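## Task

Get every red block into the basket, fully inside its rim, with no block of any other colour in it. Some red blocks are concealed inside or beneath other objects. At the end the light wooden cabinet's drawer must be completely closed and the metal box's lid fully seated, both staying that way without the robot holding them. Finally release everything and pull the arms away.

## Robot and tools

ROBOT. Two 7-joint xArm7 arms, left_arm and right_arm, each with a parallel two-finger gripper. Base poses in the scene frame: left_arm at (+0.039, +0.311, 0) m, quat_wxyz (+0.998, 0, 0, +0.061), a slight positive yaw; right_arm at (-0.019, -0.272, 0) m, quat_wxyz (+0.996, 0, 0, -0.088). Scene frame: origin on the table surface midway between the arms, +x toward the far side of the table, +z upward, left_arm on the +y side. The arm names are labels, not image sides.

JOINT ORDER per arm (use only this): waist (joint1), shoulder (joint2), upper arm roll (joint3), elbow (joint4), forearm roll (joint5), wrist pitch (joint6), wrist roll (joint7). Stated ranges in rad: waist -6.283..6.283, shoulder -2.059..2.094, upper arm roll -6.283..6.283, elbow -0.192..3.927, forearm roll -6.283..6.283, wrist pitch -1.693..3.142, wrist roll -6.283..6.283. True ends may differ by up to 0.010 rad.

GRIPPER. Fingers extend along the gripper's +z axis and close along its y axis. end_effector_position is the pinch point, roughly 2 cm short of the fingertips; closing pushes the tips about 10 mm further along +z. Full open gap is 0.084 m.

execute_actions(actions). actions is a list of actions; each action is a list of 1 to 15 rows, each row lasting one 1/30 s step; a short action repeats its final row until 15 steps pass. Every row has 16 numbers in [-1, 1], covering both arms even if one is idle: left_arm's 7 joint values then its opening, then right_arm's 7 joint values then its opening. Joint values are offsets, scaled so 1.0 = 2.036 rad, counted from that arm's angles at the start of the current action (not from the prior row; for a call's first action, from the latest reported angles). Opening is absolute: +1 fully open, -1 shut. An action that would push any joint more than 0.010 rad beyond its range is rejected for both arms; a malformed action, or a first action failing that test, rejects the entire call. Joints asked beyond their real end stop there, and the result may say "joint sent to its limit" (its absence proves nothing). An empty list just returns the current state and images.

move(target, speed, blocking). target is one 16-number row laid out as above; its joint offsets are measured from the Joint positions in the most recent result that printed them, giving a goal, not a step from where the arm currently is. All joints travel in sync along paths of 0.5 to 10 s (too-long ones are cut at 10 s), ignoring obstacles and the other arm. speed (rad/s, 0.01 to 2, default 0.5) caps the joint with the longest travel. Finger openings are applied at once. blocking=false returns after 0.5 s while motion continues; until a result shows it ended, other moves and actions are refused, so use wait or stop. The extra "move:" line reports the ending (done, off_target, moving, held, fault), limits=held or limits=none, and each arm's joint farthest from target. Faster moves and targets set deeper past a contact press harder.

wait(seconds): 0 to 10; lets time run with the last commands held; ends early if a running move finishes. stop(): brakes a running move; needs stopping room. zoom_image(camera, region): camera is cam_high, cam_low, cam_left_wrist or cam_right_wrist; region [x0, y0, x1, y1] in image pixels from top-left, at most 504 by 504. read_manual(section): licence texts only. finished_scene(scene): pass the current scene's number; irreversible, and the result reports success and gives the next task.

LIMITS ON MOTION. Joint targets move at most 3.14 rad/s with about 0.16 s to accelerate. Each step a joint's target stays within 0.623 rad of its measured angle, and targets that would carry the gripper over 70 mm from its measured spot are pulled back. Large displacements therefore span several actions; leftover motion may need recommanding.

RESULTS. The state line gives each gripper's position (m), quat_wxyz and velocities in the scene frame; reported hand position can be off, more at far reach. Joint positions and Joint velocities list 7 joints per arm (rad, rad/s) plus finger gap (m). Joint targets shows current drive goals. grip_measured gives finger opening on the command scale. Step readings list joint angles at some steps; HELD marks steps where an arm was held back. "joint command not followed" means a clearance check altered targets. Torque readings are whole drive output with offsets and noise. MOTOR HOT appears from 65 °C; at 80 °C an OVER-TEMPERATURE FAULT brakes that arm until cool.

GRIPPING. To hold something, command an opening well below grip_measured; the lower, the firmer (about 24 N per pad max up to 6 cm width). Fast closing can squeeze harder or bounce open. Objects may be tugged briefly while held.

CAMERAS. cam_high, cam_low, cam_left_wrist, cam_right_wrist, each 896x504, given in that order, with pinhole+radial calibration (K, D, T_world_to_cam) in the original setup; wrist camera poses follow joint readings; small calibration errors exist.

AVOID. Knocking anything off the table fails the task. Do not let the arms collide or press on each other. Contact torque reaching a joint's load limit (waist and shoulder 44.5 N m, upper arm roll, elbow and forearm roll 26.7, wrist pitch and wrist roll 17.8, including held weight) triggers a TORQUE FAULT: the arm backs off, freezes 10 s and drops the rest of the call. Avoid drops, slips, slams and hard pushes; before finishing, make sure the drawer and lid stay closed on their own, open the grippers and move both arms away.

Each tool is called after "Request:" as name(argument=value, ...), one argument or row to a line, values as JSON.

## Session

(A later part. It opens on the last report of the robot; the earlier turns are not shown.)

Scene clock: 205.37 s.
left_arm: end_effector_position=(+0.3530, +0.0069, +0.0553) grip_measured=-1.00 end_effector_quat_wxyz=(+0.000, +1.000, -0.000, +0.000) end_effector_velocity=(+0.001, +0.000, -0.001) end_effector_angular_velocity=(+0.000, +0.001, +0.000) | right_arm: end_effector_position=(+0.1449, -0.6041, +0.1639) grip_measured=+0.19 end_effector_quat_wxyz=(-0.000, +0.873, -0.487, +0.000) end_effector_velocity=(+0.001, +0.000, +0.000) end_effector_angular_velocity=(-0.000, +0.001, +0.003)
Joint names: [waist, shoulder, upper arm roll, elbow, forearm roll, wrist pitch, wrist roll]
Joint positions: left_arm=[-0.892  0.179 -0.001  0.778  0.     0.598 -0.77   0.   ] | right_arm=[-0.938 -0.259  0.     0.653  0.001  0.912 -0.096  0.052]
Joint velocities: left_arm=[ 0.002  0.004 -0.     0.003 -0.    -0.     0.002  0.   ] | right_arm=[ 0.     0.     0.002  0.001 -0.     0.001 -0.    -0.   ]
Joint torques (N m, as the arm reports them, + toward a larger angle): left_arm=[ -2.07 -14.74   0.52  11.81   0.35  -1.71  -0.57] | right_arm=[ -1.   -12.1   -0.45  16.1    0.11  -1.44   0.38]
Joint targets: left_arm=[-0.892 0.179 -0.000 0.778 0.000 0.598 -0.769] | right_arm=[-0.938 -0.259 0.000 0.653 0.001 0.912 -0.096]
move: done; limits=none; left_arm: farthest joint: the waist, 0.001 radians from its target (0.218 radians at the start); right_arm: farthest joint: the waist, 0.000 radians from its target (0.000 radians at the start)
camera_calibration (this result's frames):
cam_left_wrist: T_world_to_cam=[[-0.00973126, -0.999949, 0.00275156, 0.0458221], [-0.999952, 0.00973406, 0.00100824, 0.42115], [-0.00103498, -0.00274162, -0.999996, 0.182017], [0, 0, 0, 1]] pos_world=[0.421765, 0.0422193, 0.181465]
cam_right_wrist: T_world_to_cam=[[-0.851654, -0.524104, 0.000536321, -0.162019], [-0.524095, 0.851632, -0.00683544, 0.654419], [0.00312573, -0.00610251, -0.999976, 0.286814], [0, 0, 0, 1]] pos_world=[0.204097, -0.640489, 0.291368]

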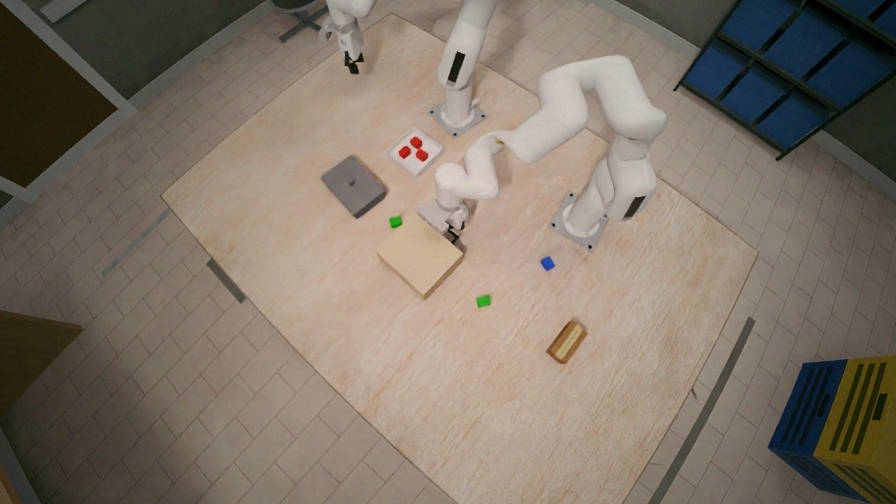

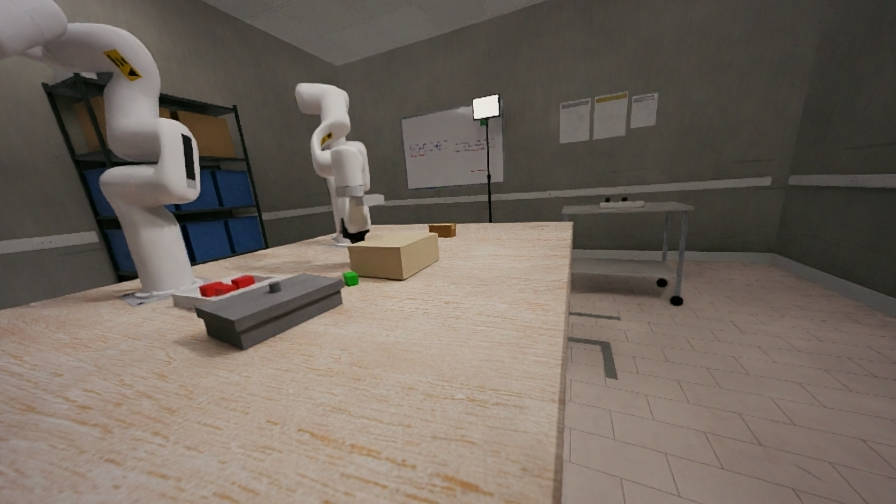

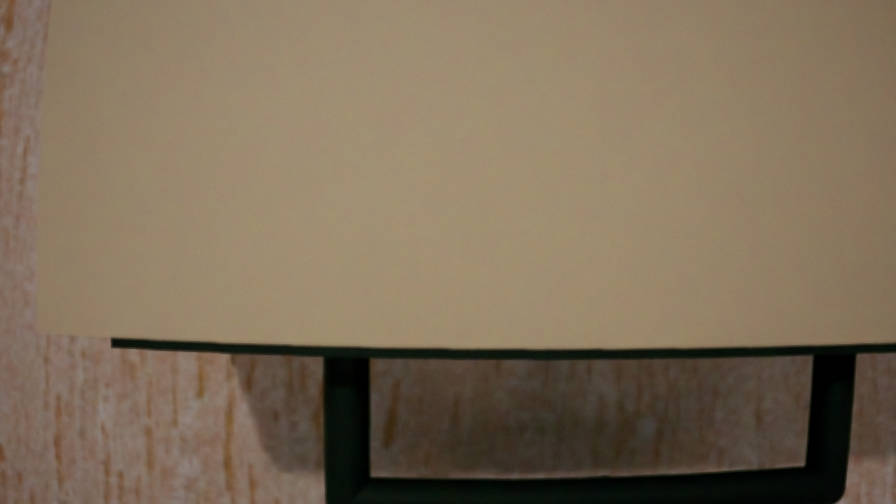

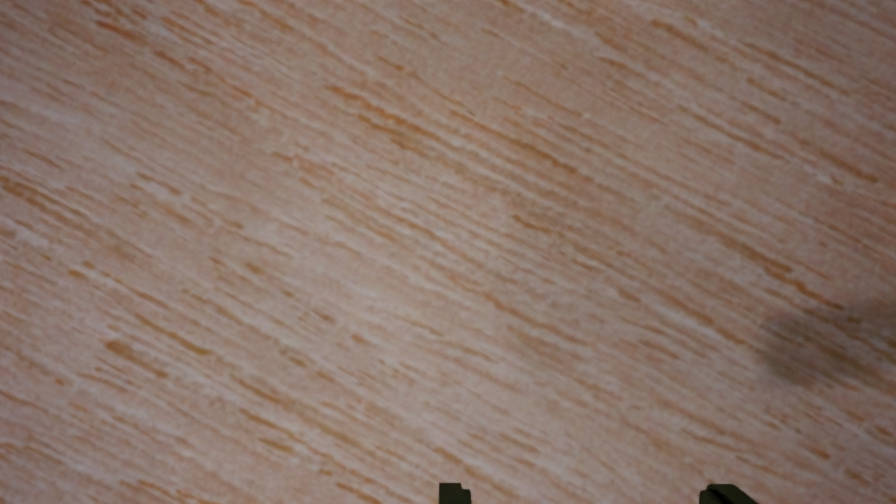

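Request:
move(
  target=[0.004,0.0044,0,0.006,0,0.0016,0.004,-1,0,0,0,0,0,0,0,0.2],
  speed=0.02,
)

Request:
move(
  target=[-0.05,-0.09,0,-0.06,0,0.03,-0.05,-1,0,0,0,0,0,0,0,0.2],
  speed=0.3,
)

Scene clock: 209.20 s.
left_arm: end_effector_position=(+0.3578, +0.0073, +0.0550) grip_measured=-1.00 end_effector_quat_wxyz=(+0.000, +1.000, -0.000, +0.000) end_effector_velocity=(+0.001, +0.000, -0.000) end_effector_angular_velocity=(-0.000, -0.000, +0.001) | right_arm: end_effector_position=(+0.1449, -0.6041, +0.1639) grip_measured=+0.19 end_effector_quat_wxyz=(-0.000, +0.873, -0.487, +0.000) end_effector_velocity=(+0.000, -0.000, +0.001) end_effector_angular_velocity=(-0.002, -0.001, +0.000)
Joint names: [waist, shoulder, upper arm roll, elbow, forearm roll, wrist pitch, wrist roll]
Joint positions: left_arm=[-0.884  0.188 -0.     0.79   0.     0.601 -0.762  0.   ] | right_arm=[-0.938 -0.259  0.     0.653  0.001  0.912 -0.096  0.052]
Joint velocities: left_arm=[ 0.001  0.002  0.001  0.002 -0.001 -0.     0.001  0.   ] | right_arm=[-0.    -0.002 -0.     0.001  0.     0.    -0.    -0.   ]
Joint torques (N m, as the arm reports them, + toward a larger angle): left_arm=[ -1.77 -15.09   0.95  12.33   0.24  -1.82  -0.6 ] | right_arm=[ -0.93 -12.61  -0.25  15.9   -0.02  -1.63   0.34]
Joint targets: left_arm=[-0.884 0.188 -0.001 0.790 0.000 0.602 -0.761] | right_arm=[-0.938 -0.259 0.000 0.653 0.001 0.912 -0.096]
move: done; limits=none; left_arm: farthest joint: the upper arm roll, 0.001 radians from its target (0.001 radians at the start); right_arm: farthest joint: the waist, 0.000 radians from its target (0.000 radians at the start)
camera_calibration (this result's frames):
cam_left_wrist: T_world_to_cam=[[-0.00962782, -0.99995, 0.00251777, 0.0462548], [-0.999953, 0.00963096, 0.00123609, 0.425866], [-0.00126028, -0.00250575, -0.999996, 0.181876], [0, 0, 0, 1]] pos_world=[0.42652, 0.0426068, 0.181233]
cam_right_wrist: T_world_to_cam=[[-0.851654, -0.524104, 0.000536249, -0.162019], [-0.524095, 0.851632, -0.00683517, 0.654419], [0.00312565, -0.00610224, -0.999976, 0.286814], [0, 0, 0, 1]] pos_world=[0.204097, -0.640489, 0.291368]

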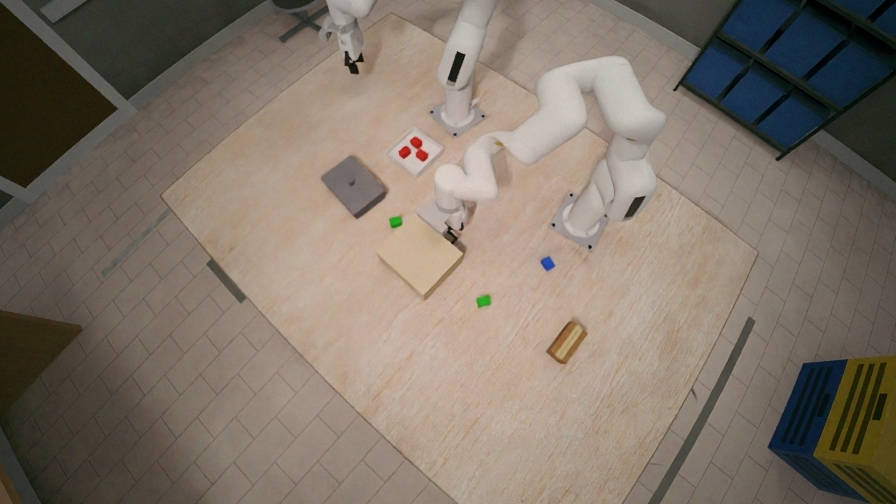

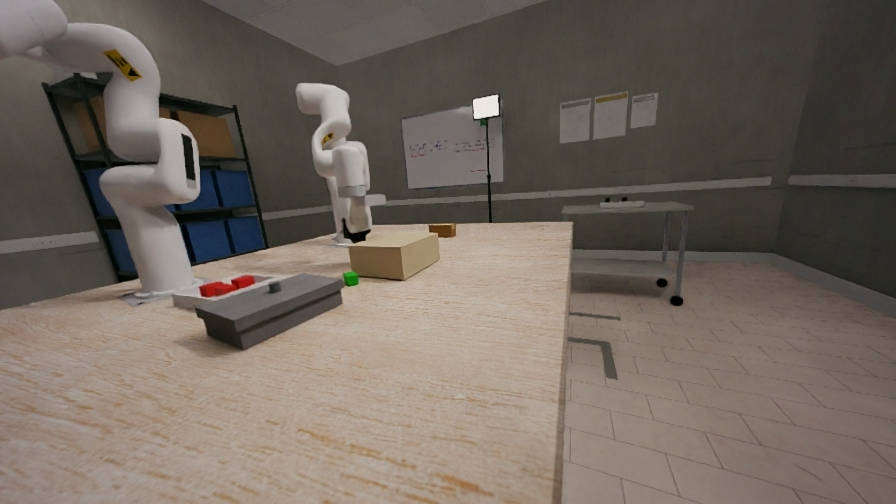

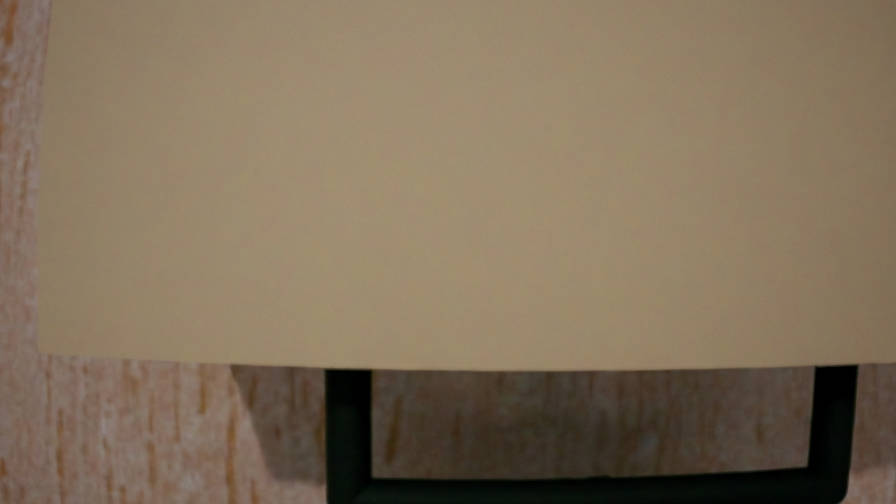

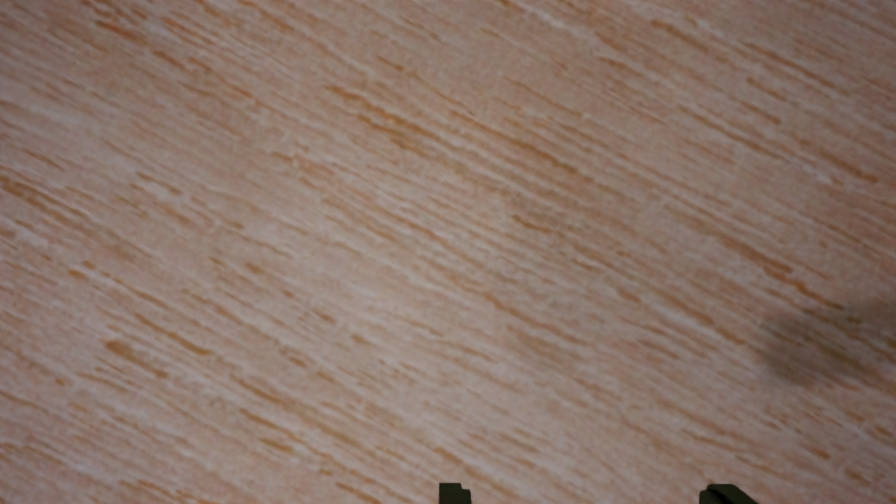

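Scene clock: 210.33 s.
left_arm: end_effector_position=(+0.3005, +0.0058, +0.0858) grip_measured=-1.00 end_effector_quat_wxyz=(-0.000, +1.000, -0.000, +0.000) end_effector_velocity=(-0.001, -0.001, +0.001) end_effector_angular_velocity=(-0.001, -0.001, -0.004) | right_arm: end_effector_position=(+0.1449, -0.6041, +0.1639) grip_measured=+0.19 end_effector_quat_wxyz=(-0.000, +0.873, -0.487, +0.000) end_effector_velocity=(+0.000, +0.001, -0.000) end_effector_angular_velocity=(+0.001, +0.000, +0.001)
Joint names: [waist, shoulder, upper arm roll, elbow, forearm roll, wrist pitch, wrist roll]
Joint positions: left_arm=[-0.985  0.005 -0.     0.668  0.     0.662 -0.863  0.   ] | right_arm=[-0.938 -0.259  0.     0.653  0.001  0.912 -0.096  0.052]
Joint velocities: left_arm=[-0.002 -0.004 -0.002 -0.001  0.001  0.001 -0.001  0.   ] | right_arm=[ 0.     0.     0.002 -0.001  0.    -0.     0.001 -0.   ]
Joint torques (N m, as the arm reports them, + toward a larger angle): left_arm=[ -2.43 -12.39   0.2   11.97   0.4   -1.37  -0.63] | right_arm=[ -0.76 -12.13  -0.27  15.92  -0.05  -1.59   0.4 ]
Joint targets: left_arm=[-0.986 0.005 -0.000 0.668 0.000 0.663 -0.863] | right_arm=[-0.938 -0.259 0.000 0.653 0.001 0.912 -0.096]
move: done; limits=none; left_arm: farthest joint: the shoulder, 0.001 radians from its target (0.183 radians at the start); right_arm: farthest joint: the waist, 0.000 radians from its target (0.000 radians at the start)
camera_calibration (this result's frames):
cam_left_wrist: T_world_to_cam=[[-0.00930759, -0.999954, 0.0023097, 0.0440334], [-0.999956, 0.00931064, 0.00131188, 0.368565], [-0.00133332, -0.00229738, -0.999996, 0.212604], [0, 0, 0, 1]] pos_world=[0.369242, 0.0410883, 0.212018]
cam_right_wrist: T_world_to_cam=[[-0.851654, -0.524104, 0.000536295, -0.162019], [-0.524095, 0.851632, -0.00683516, 0.654419], [0.00312561, -0.00610226, -0.999976, 0.286814], [0, 0, 0, 1]] pos_world=[0.204097, -0.640489, 0.291368]

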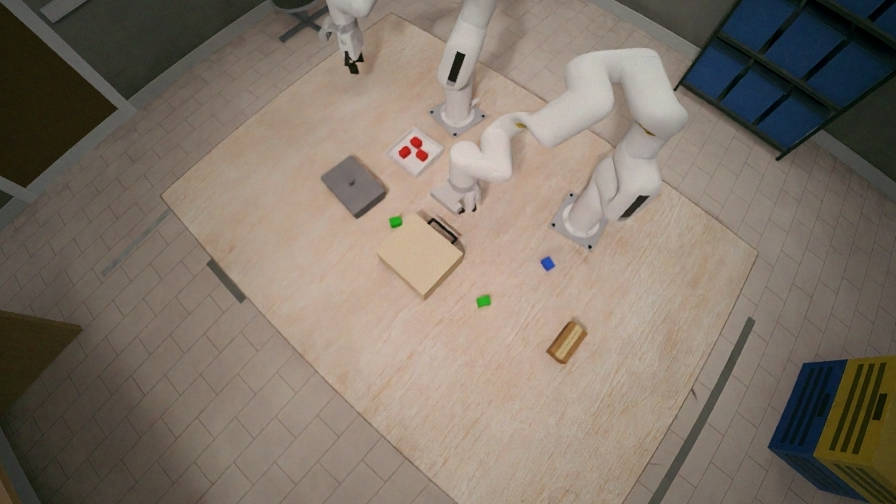

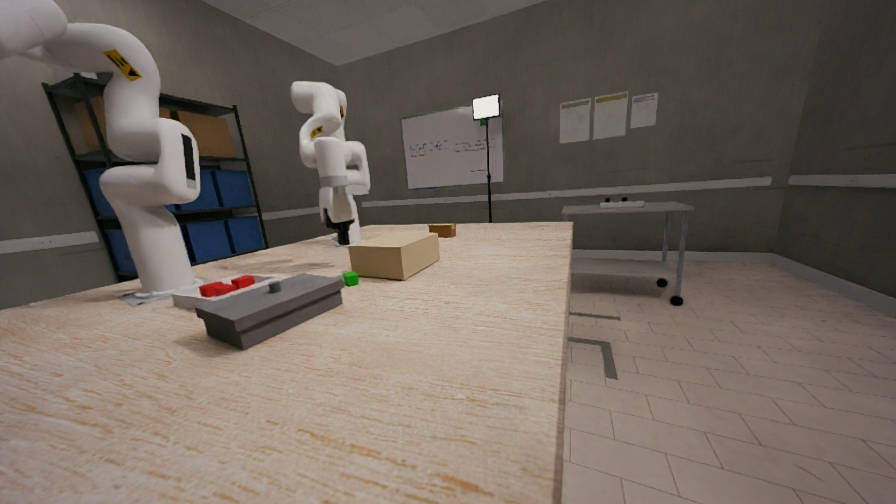

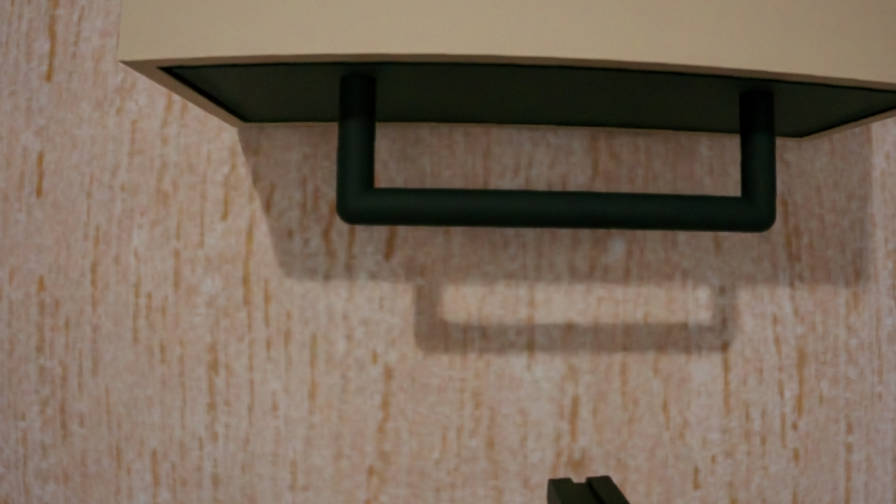

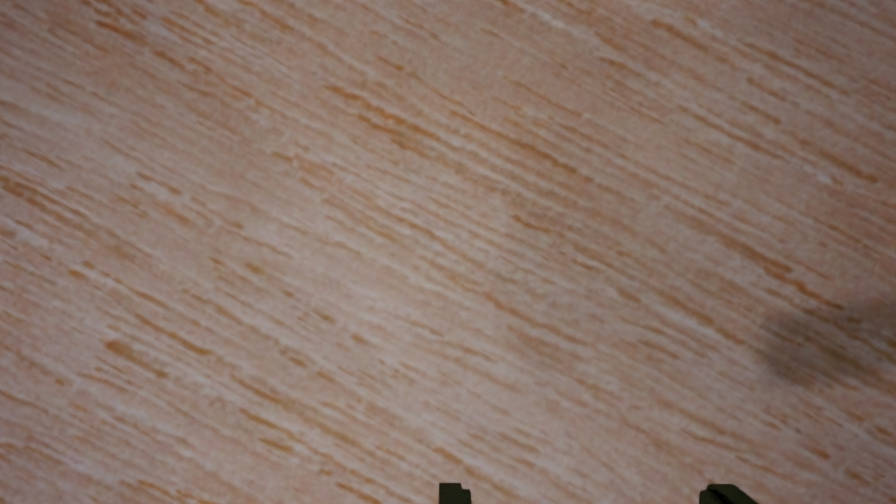

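Shut.

Request:
move(
  target=[-0.05,-0.12,0,-0.03,0,0.09,0,-1,0,0,0,0,0,0,0,0.2],
)

Request:
finished_scene(
  scene=1,
)

Scene clock: 214.90 s.
left_arm: end_effector_position=(+0.2475, +0.0109, +0.1432) grip_measured=-1.00 end_effector_quat_wxyz=(-0.000, +0.999, -0.051, -0.000) end_effector_velocity=(-0.001, -0.000, +0.000) end_effector_angular_velocity=(+0.000, +0.001, -0.001) | right_arm: end_effector_position=(+0.1449, -0.6041, +0.1639) grip_measured=+0.19 end_effector_quat_wxyz=(-0.000, +0.873, -0.487, +0.000) end_effector_velocity=(+0.000, -0.000, +0.000) end_effector_angular_velocity=(-0.001, -0.000, +0.001)
Joint names: [waist, shoulder, upper arm roll, elbow, forearm roll, wrist pitch, wrist roll]
Joint positions: left_arm=[-1.087 -0.238 -0.     0.607  0.     0.846 -0.863  0.   ] | right_arm=[-0.938 -0.259  0.     0.653  0.001  0.912 -0.096  0.052]
Joint velocities: left_arm=[-0.001 -0.001 -0.    -0.    -0.001  0.001  0.     0.   ] | right_arm=[-0.     0.001  0.     0.001  0.    -0.    -0.    -0.   ]
Joint torques (N m, as the arm reports them, + toward a larger angle): left_arm=[-2.61 -9.63  0.11 13.15  0.38 -1.36 -0.67] | right_arm=[ -0.83 -12.32  -0.23  15.96  -0.21  -1.58   0.41]
Joint targets: left_arm=[-1.087 -0.239 -0.000 0.607 0.000 0.846 -0.863] | right_arm=[-0.938 -0.259 0.000 0.653 0.001 0.912 -0.096]
move: done; limits=none; left_arm: farthest joint: the shoulder, 0.001 radians from its target (0.244 radians at the start); right_arm: farthest joint: the waist, 0.000 radians from its target (0.000 radians at the start)
camera_calibration (this result's frames):
cam_left_wrist: T_world_to_cam=[[-0.110464, -0.993878, 0.00191441, 0.0735401], [-0.993879, 0.110467, 0.00155506, 0.312789], [-0.00175703, -0.00173091, -0.999997, 0.270056], [0, 0, 0, 1]] pos_world=[0.319472, 0.0390044, 0.269428]
cam_right_wrist: T_world_to_cam=[[-0.851654, -0.524104, 0.000536266, -0.162019], [-0.524095, 0.851632, -0.00683519, 0.654419], [0.00312565, -0.00610227, -0.999976, 0.286814], [0, 0, 0, 1]] pos_world=[0.204097, -0.640489, 0.291368]

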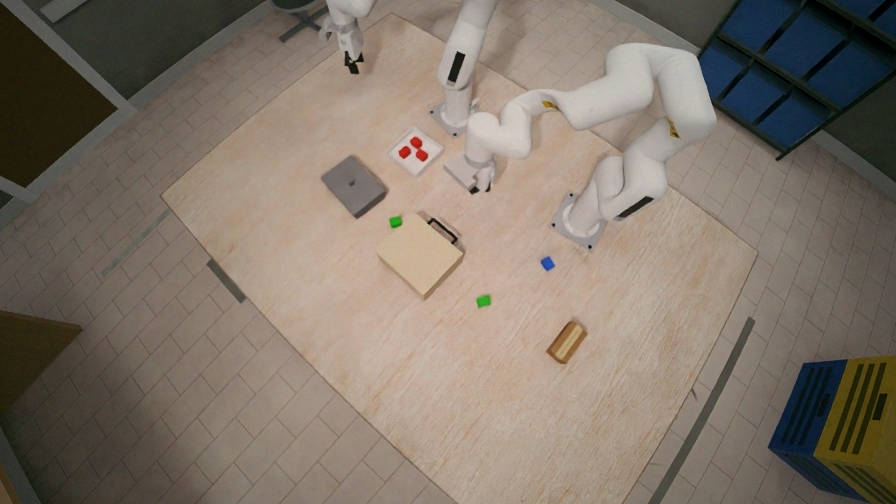

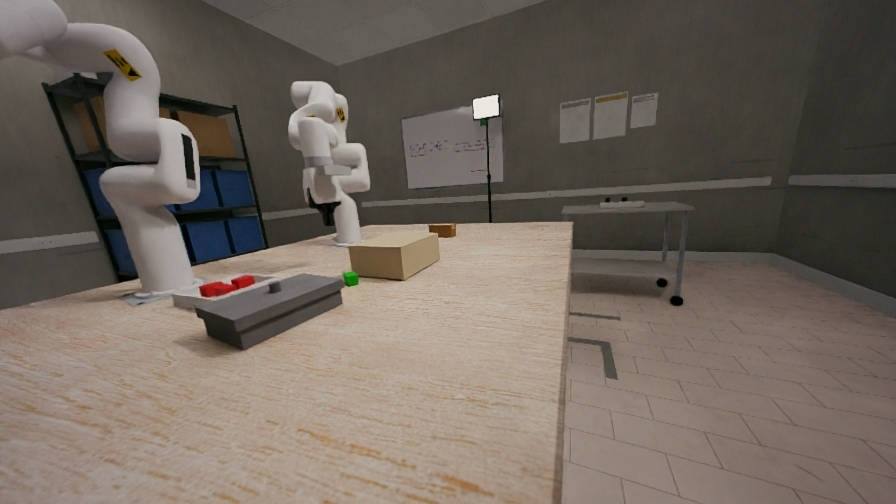

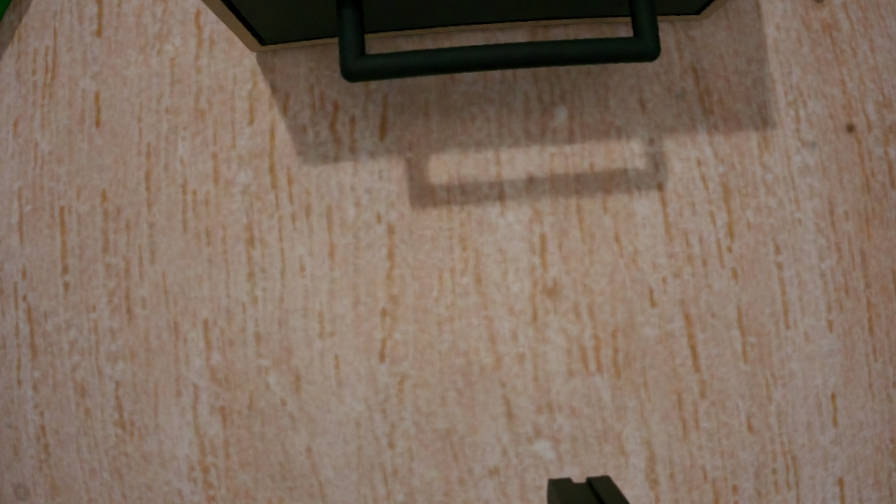

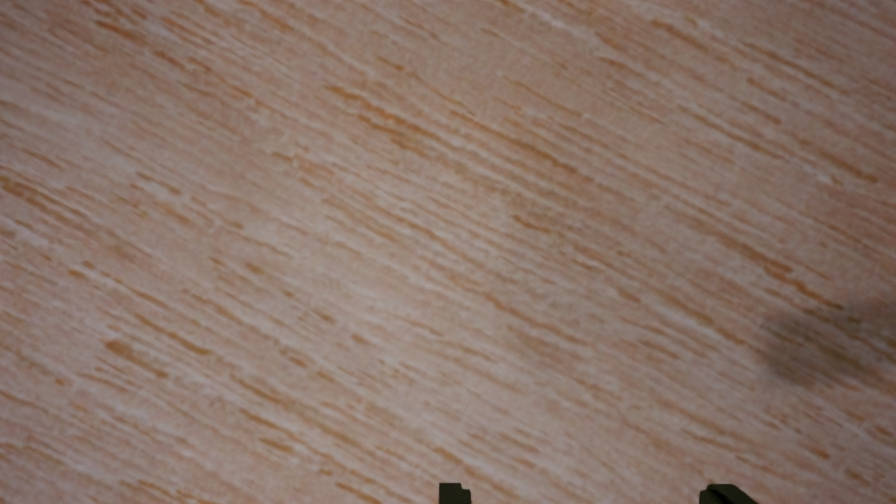

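The scene is finished: the task was done.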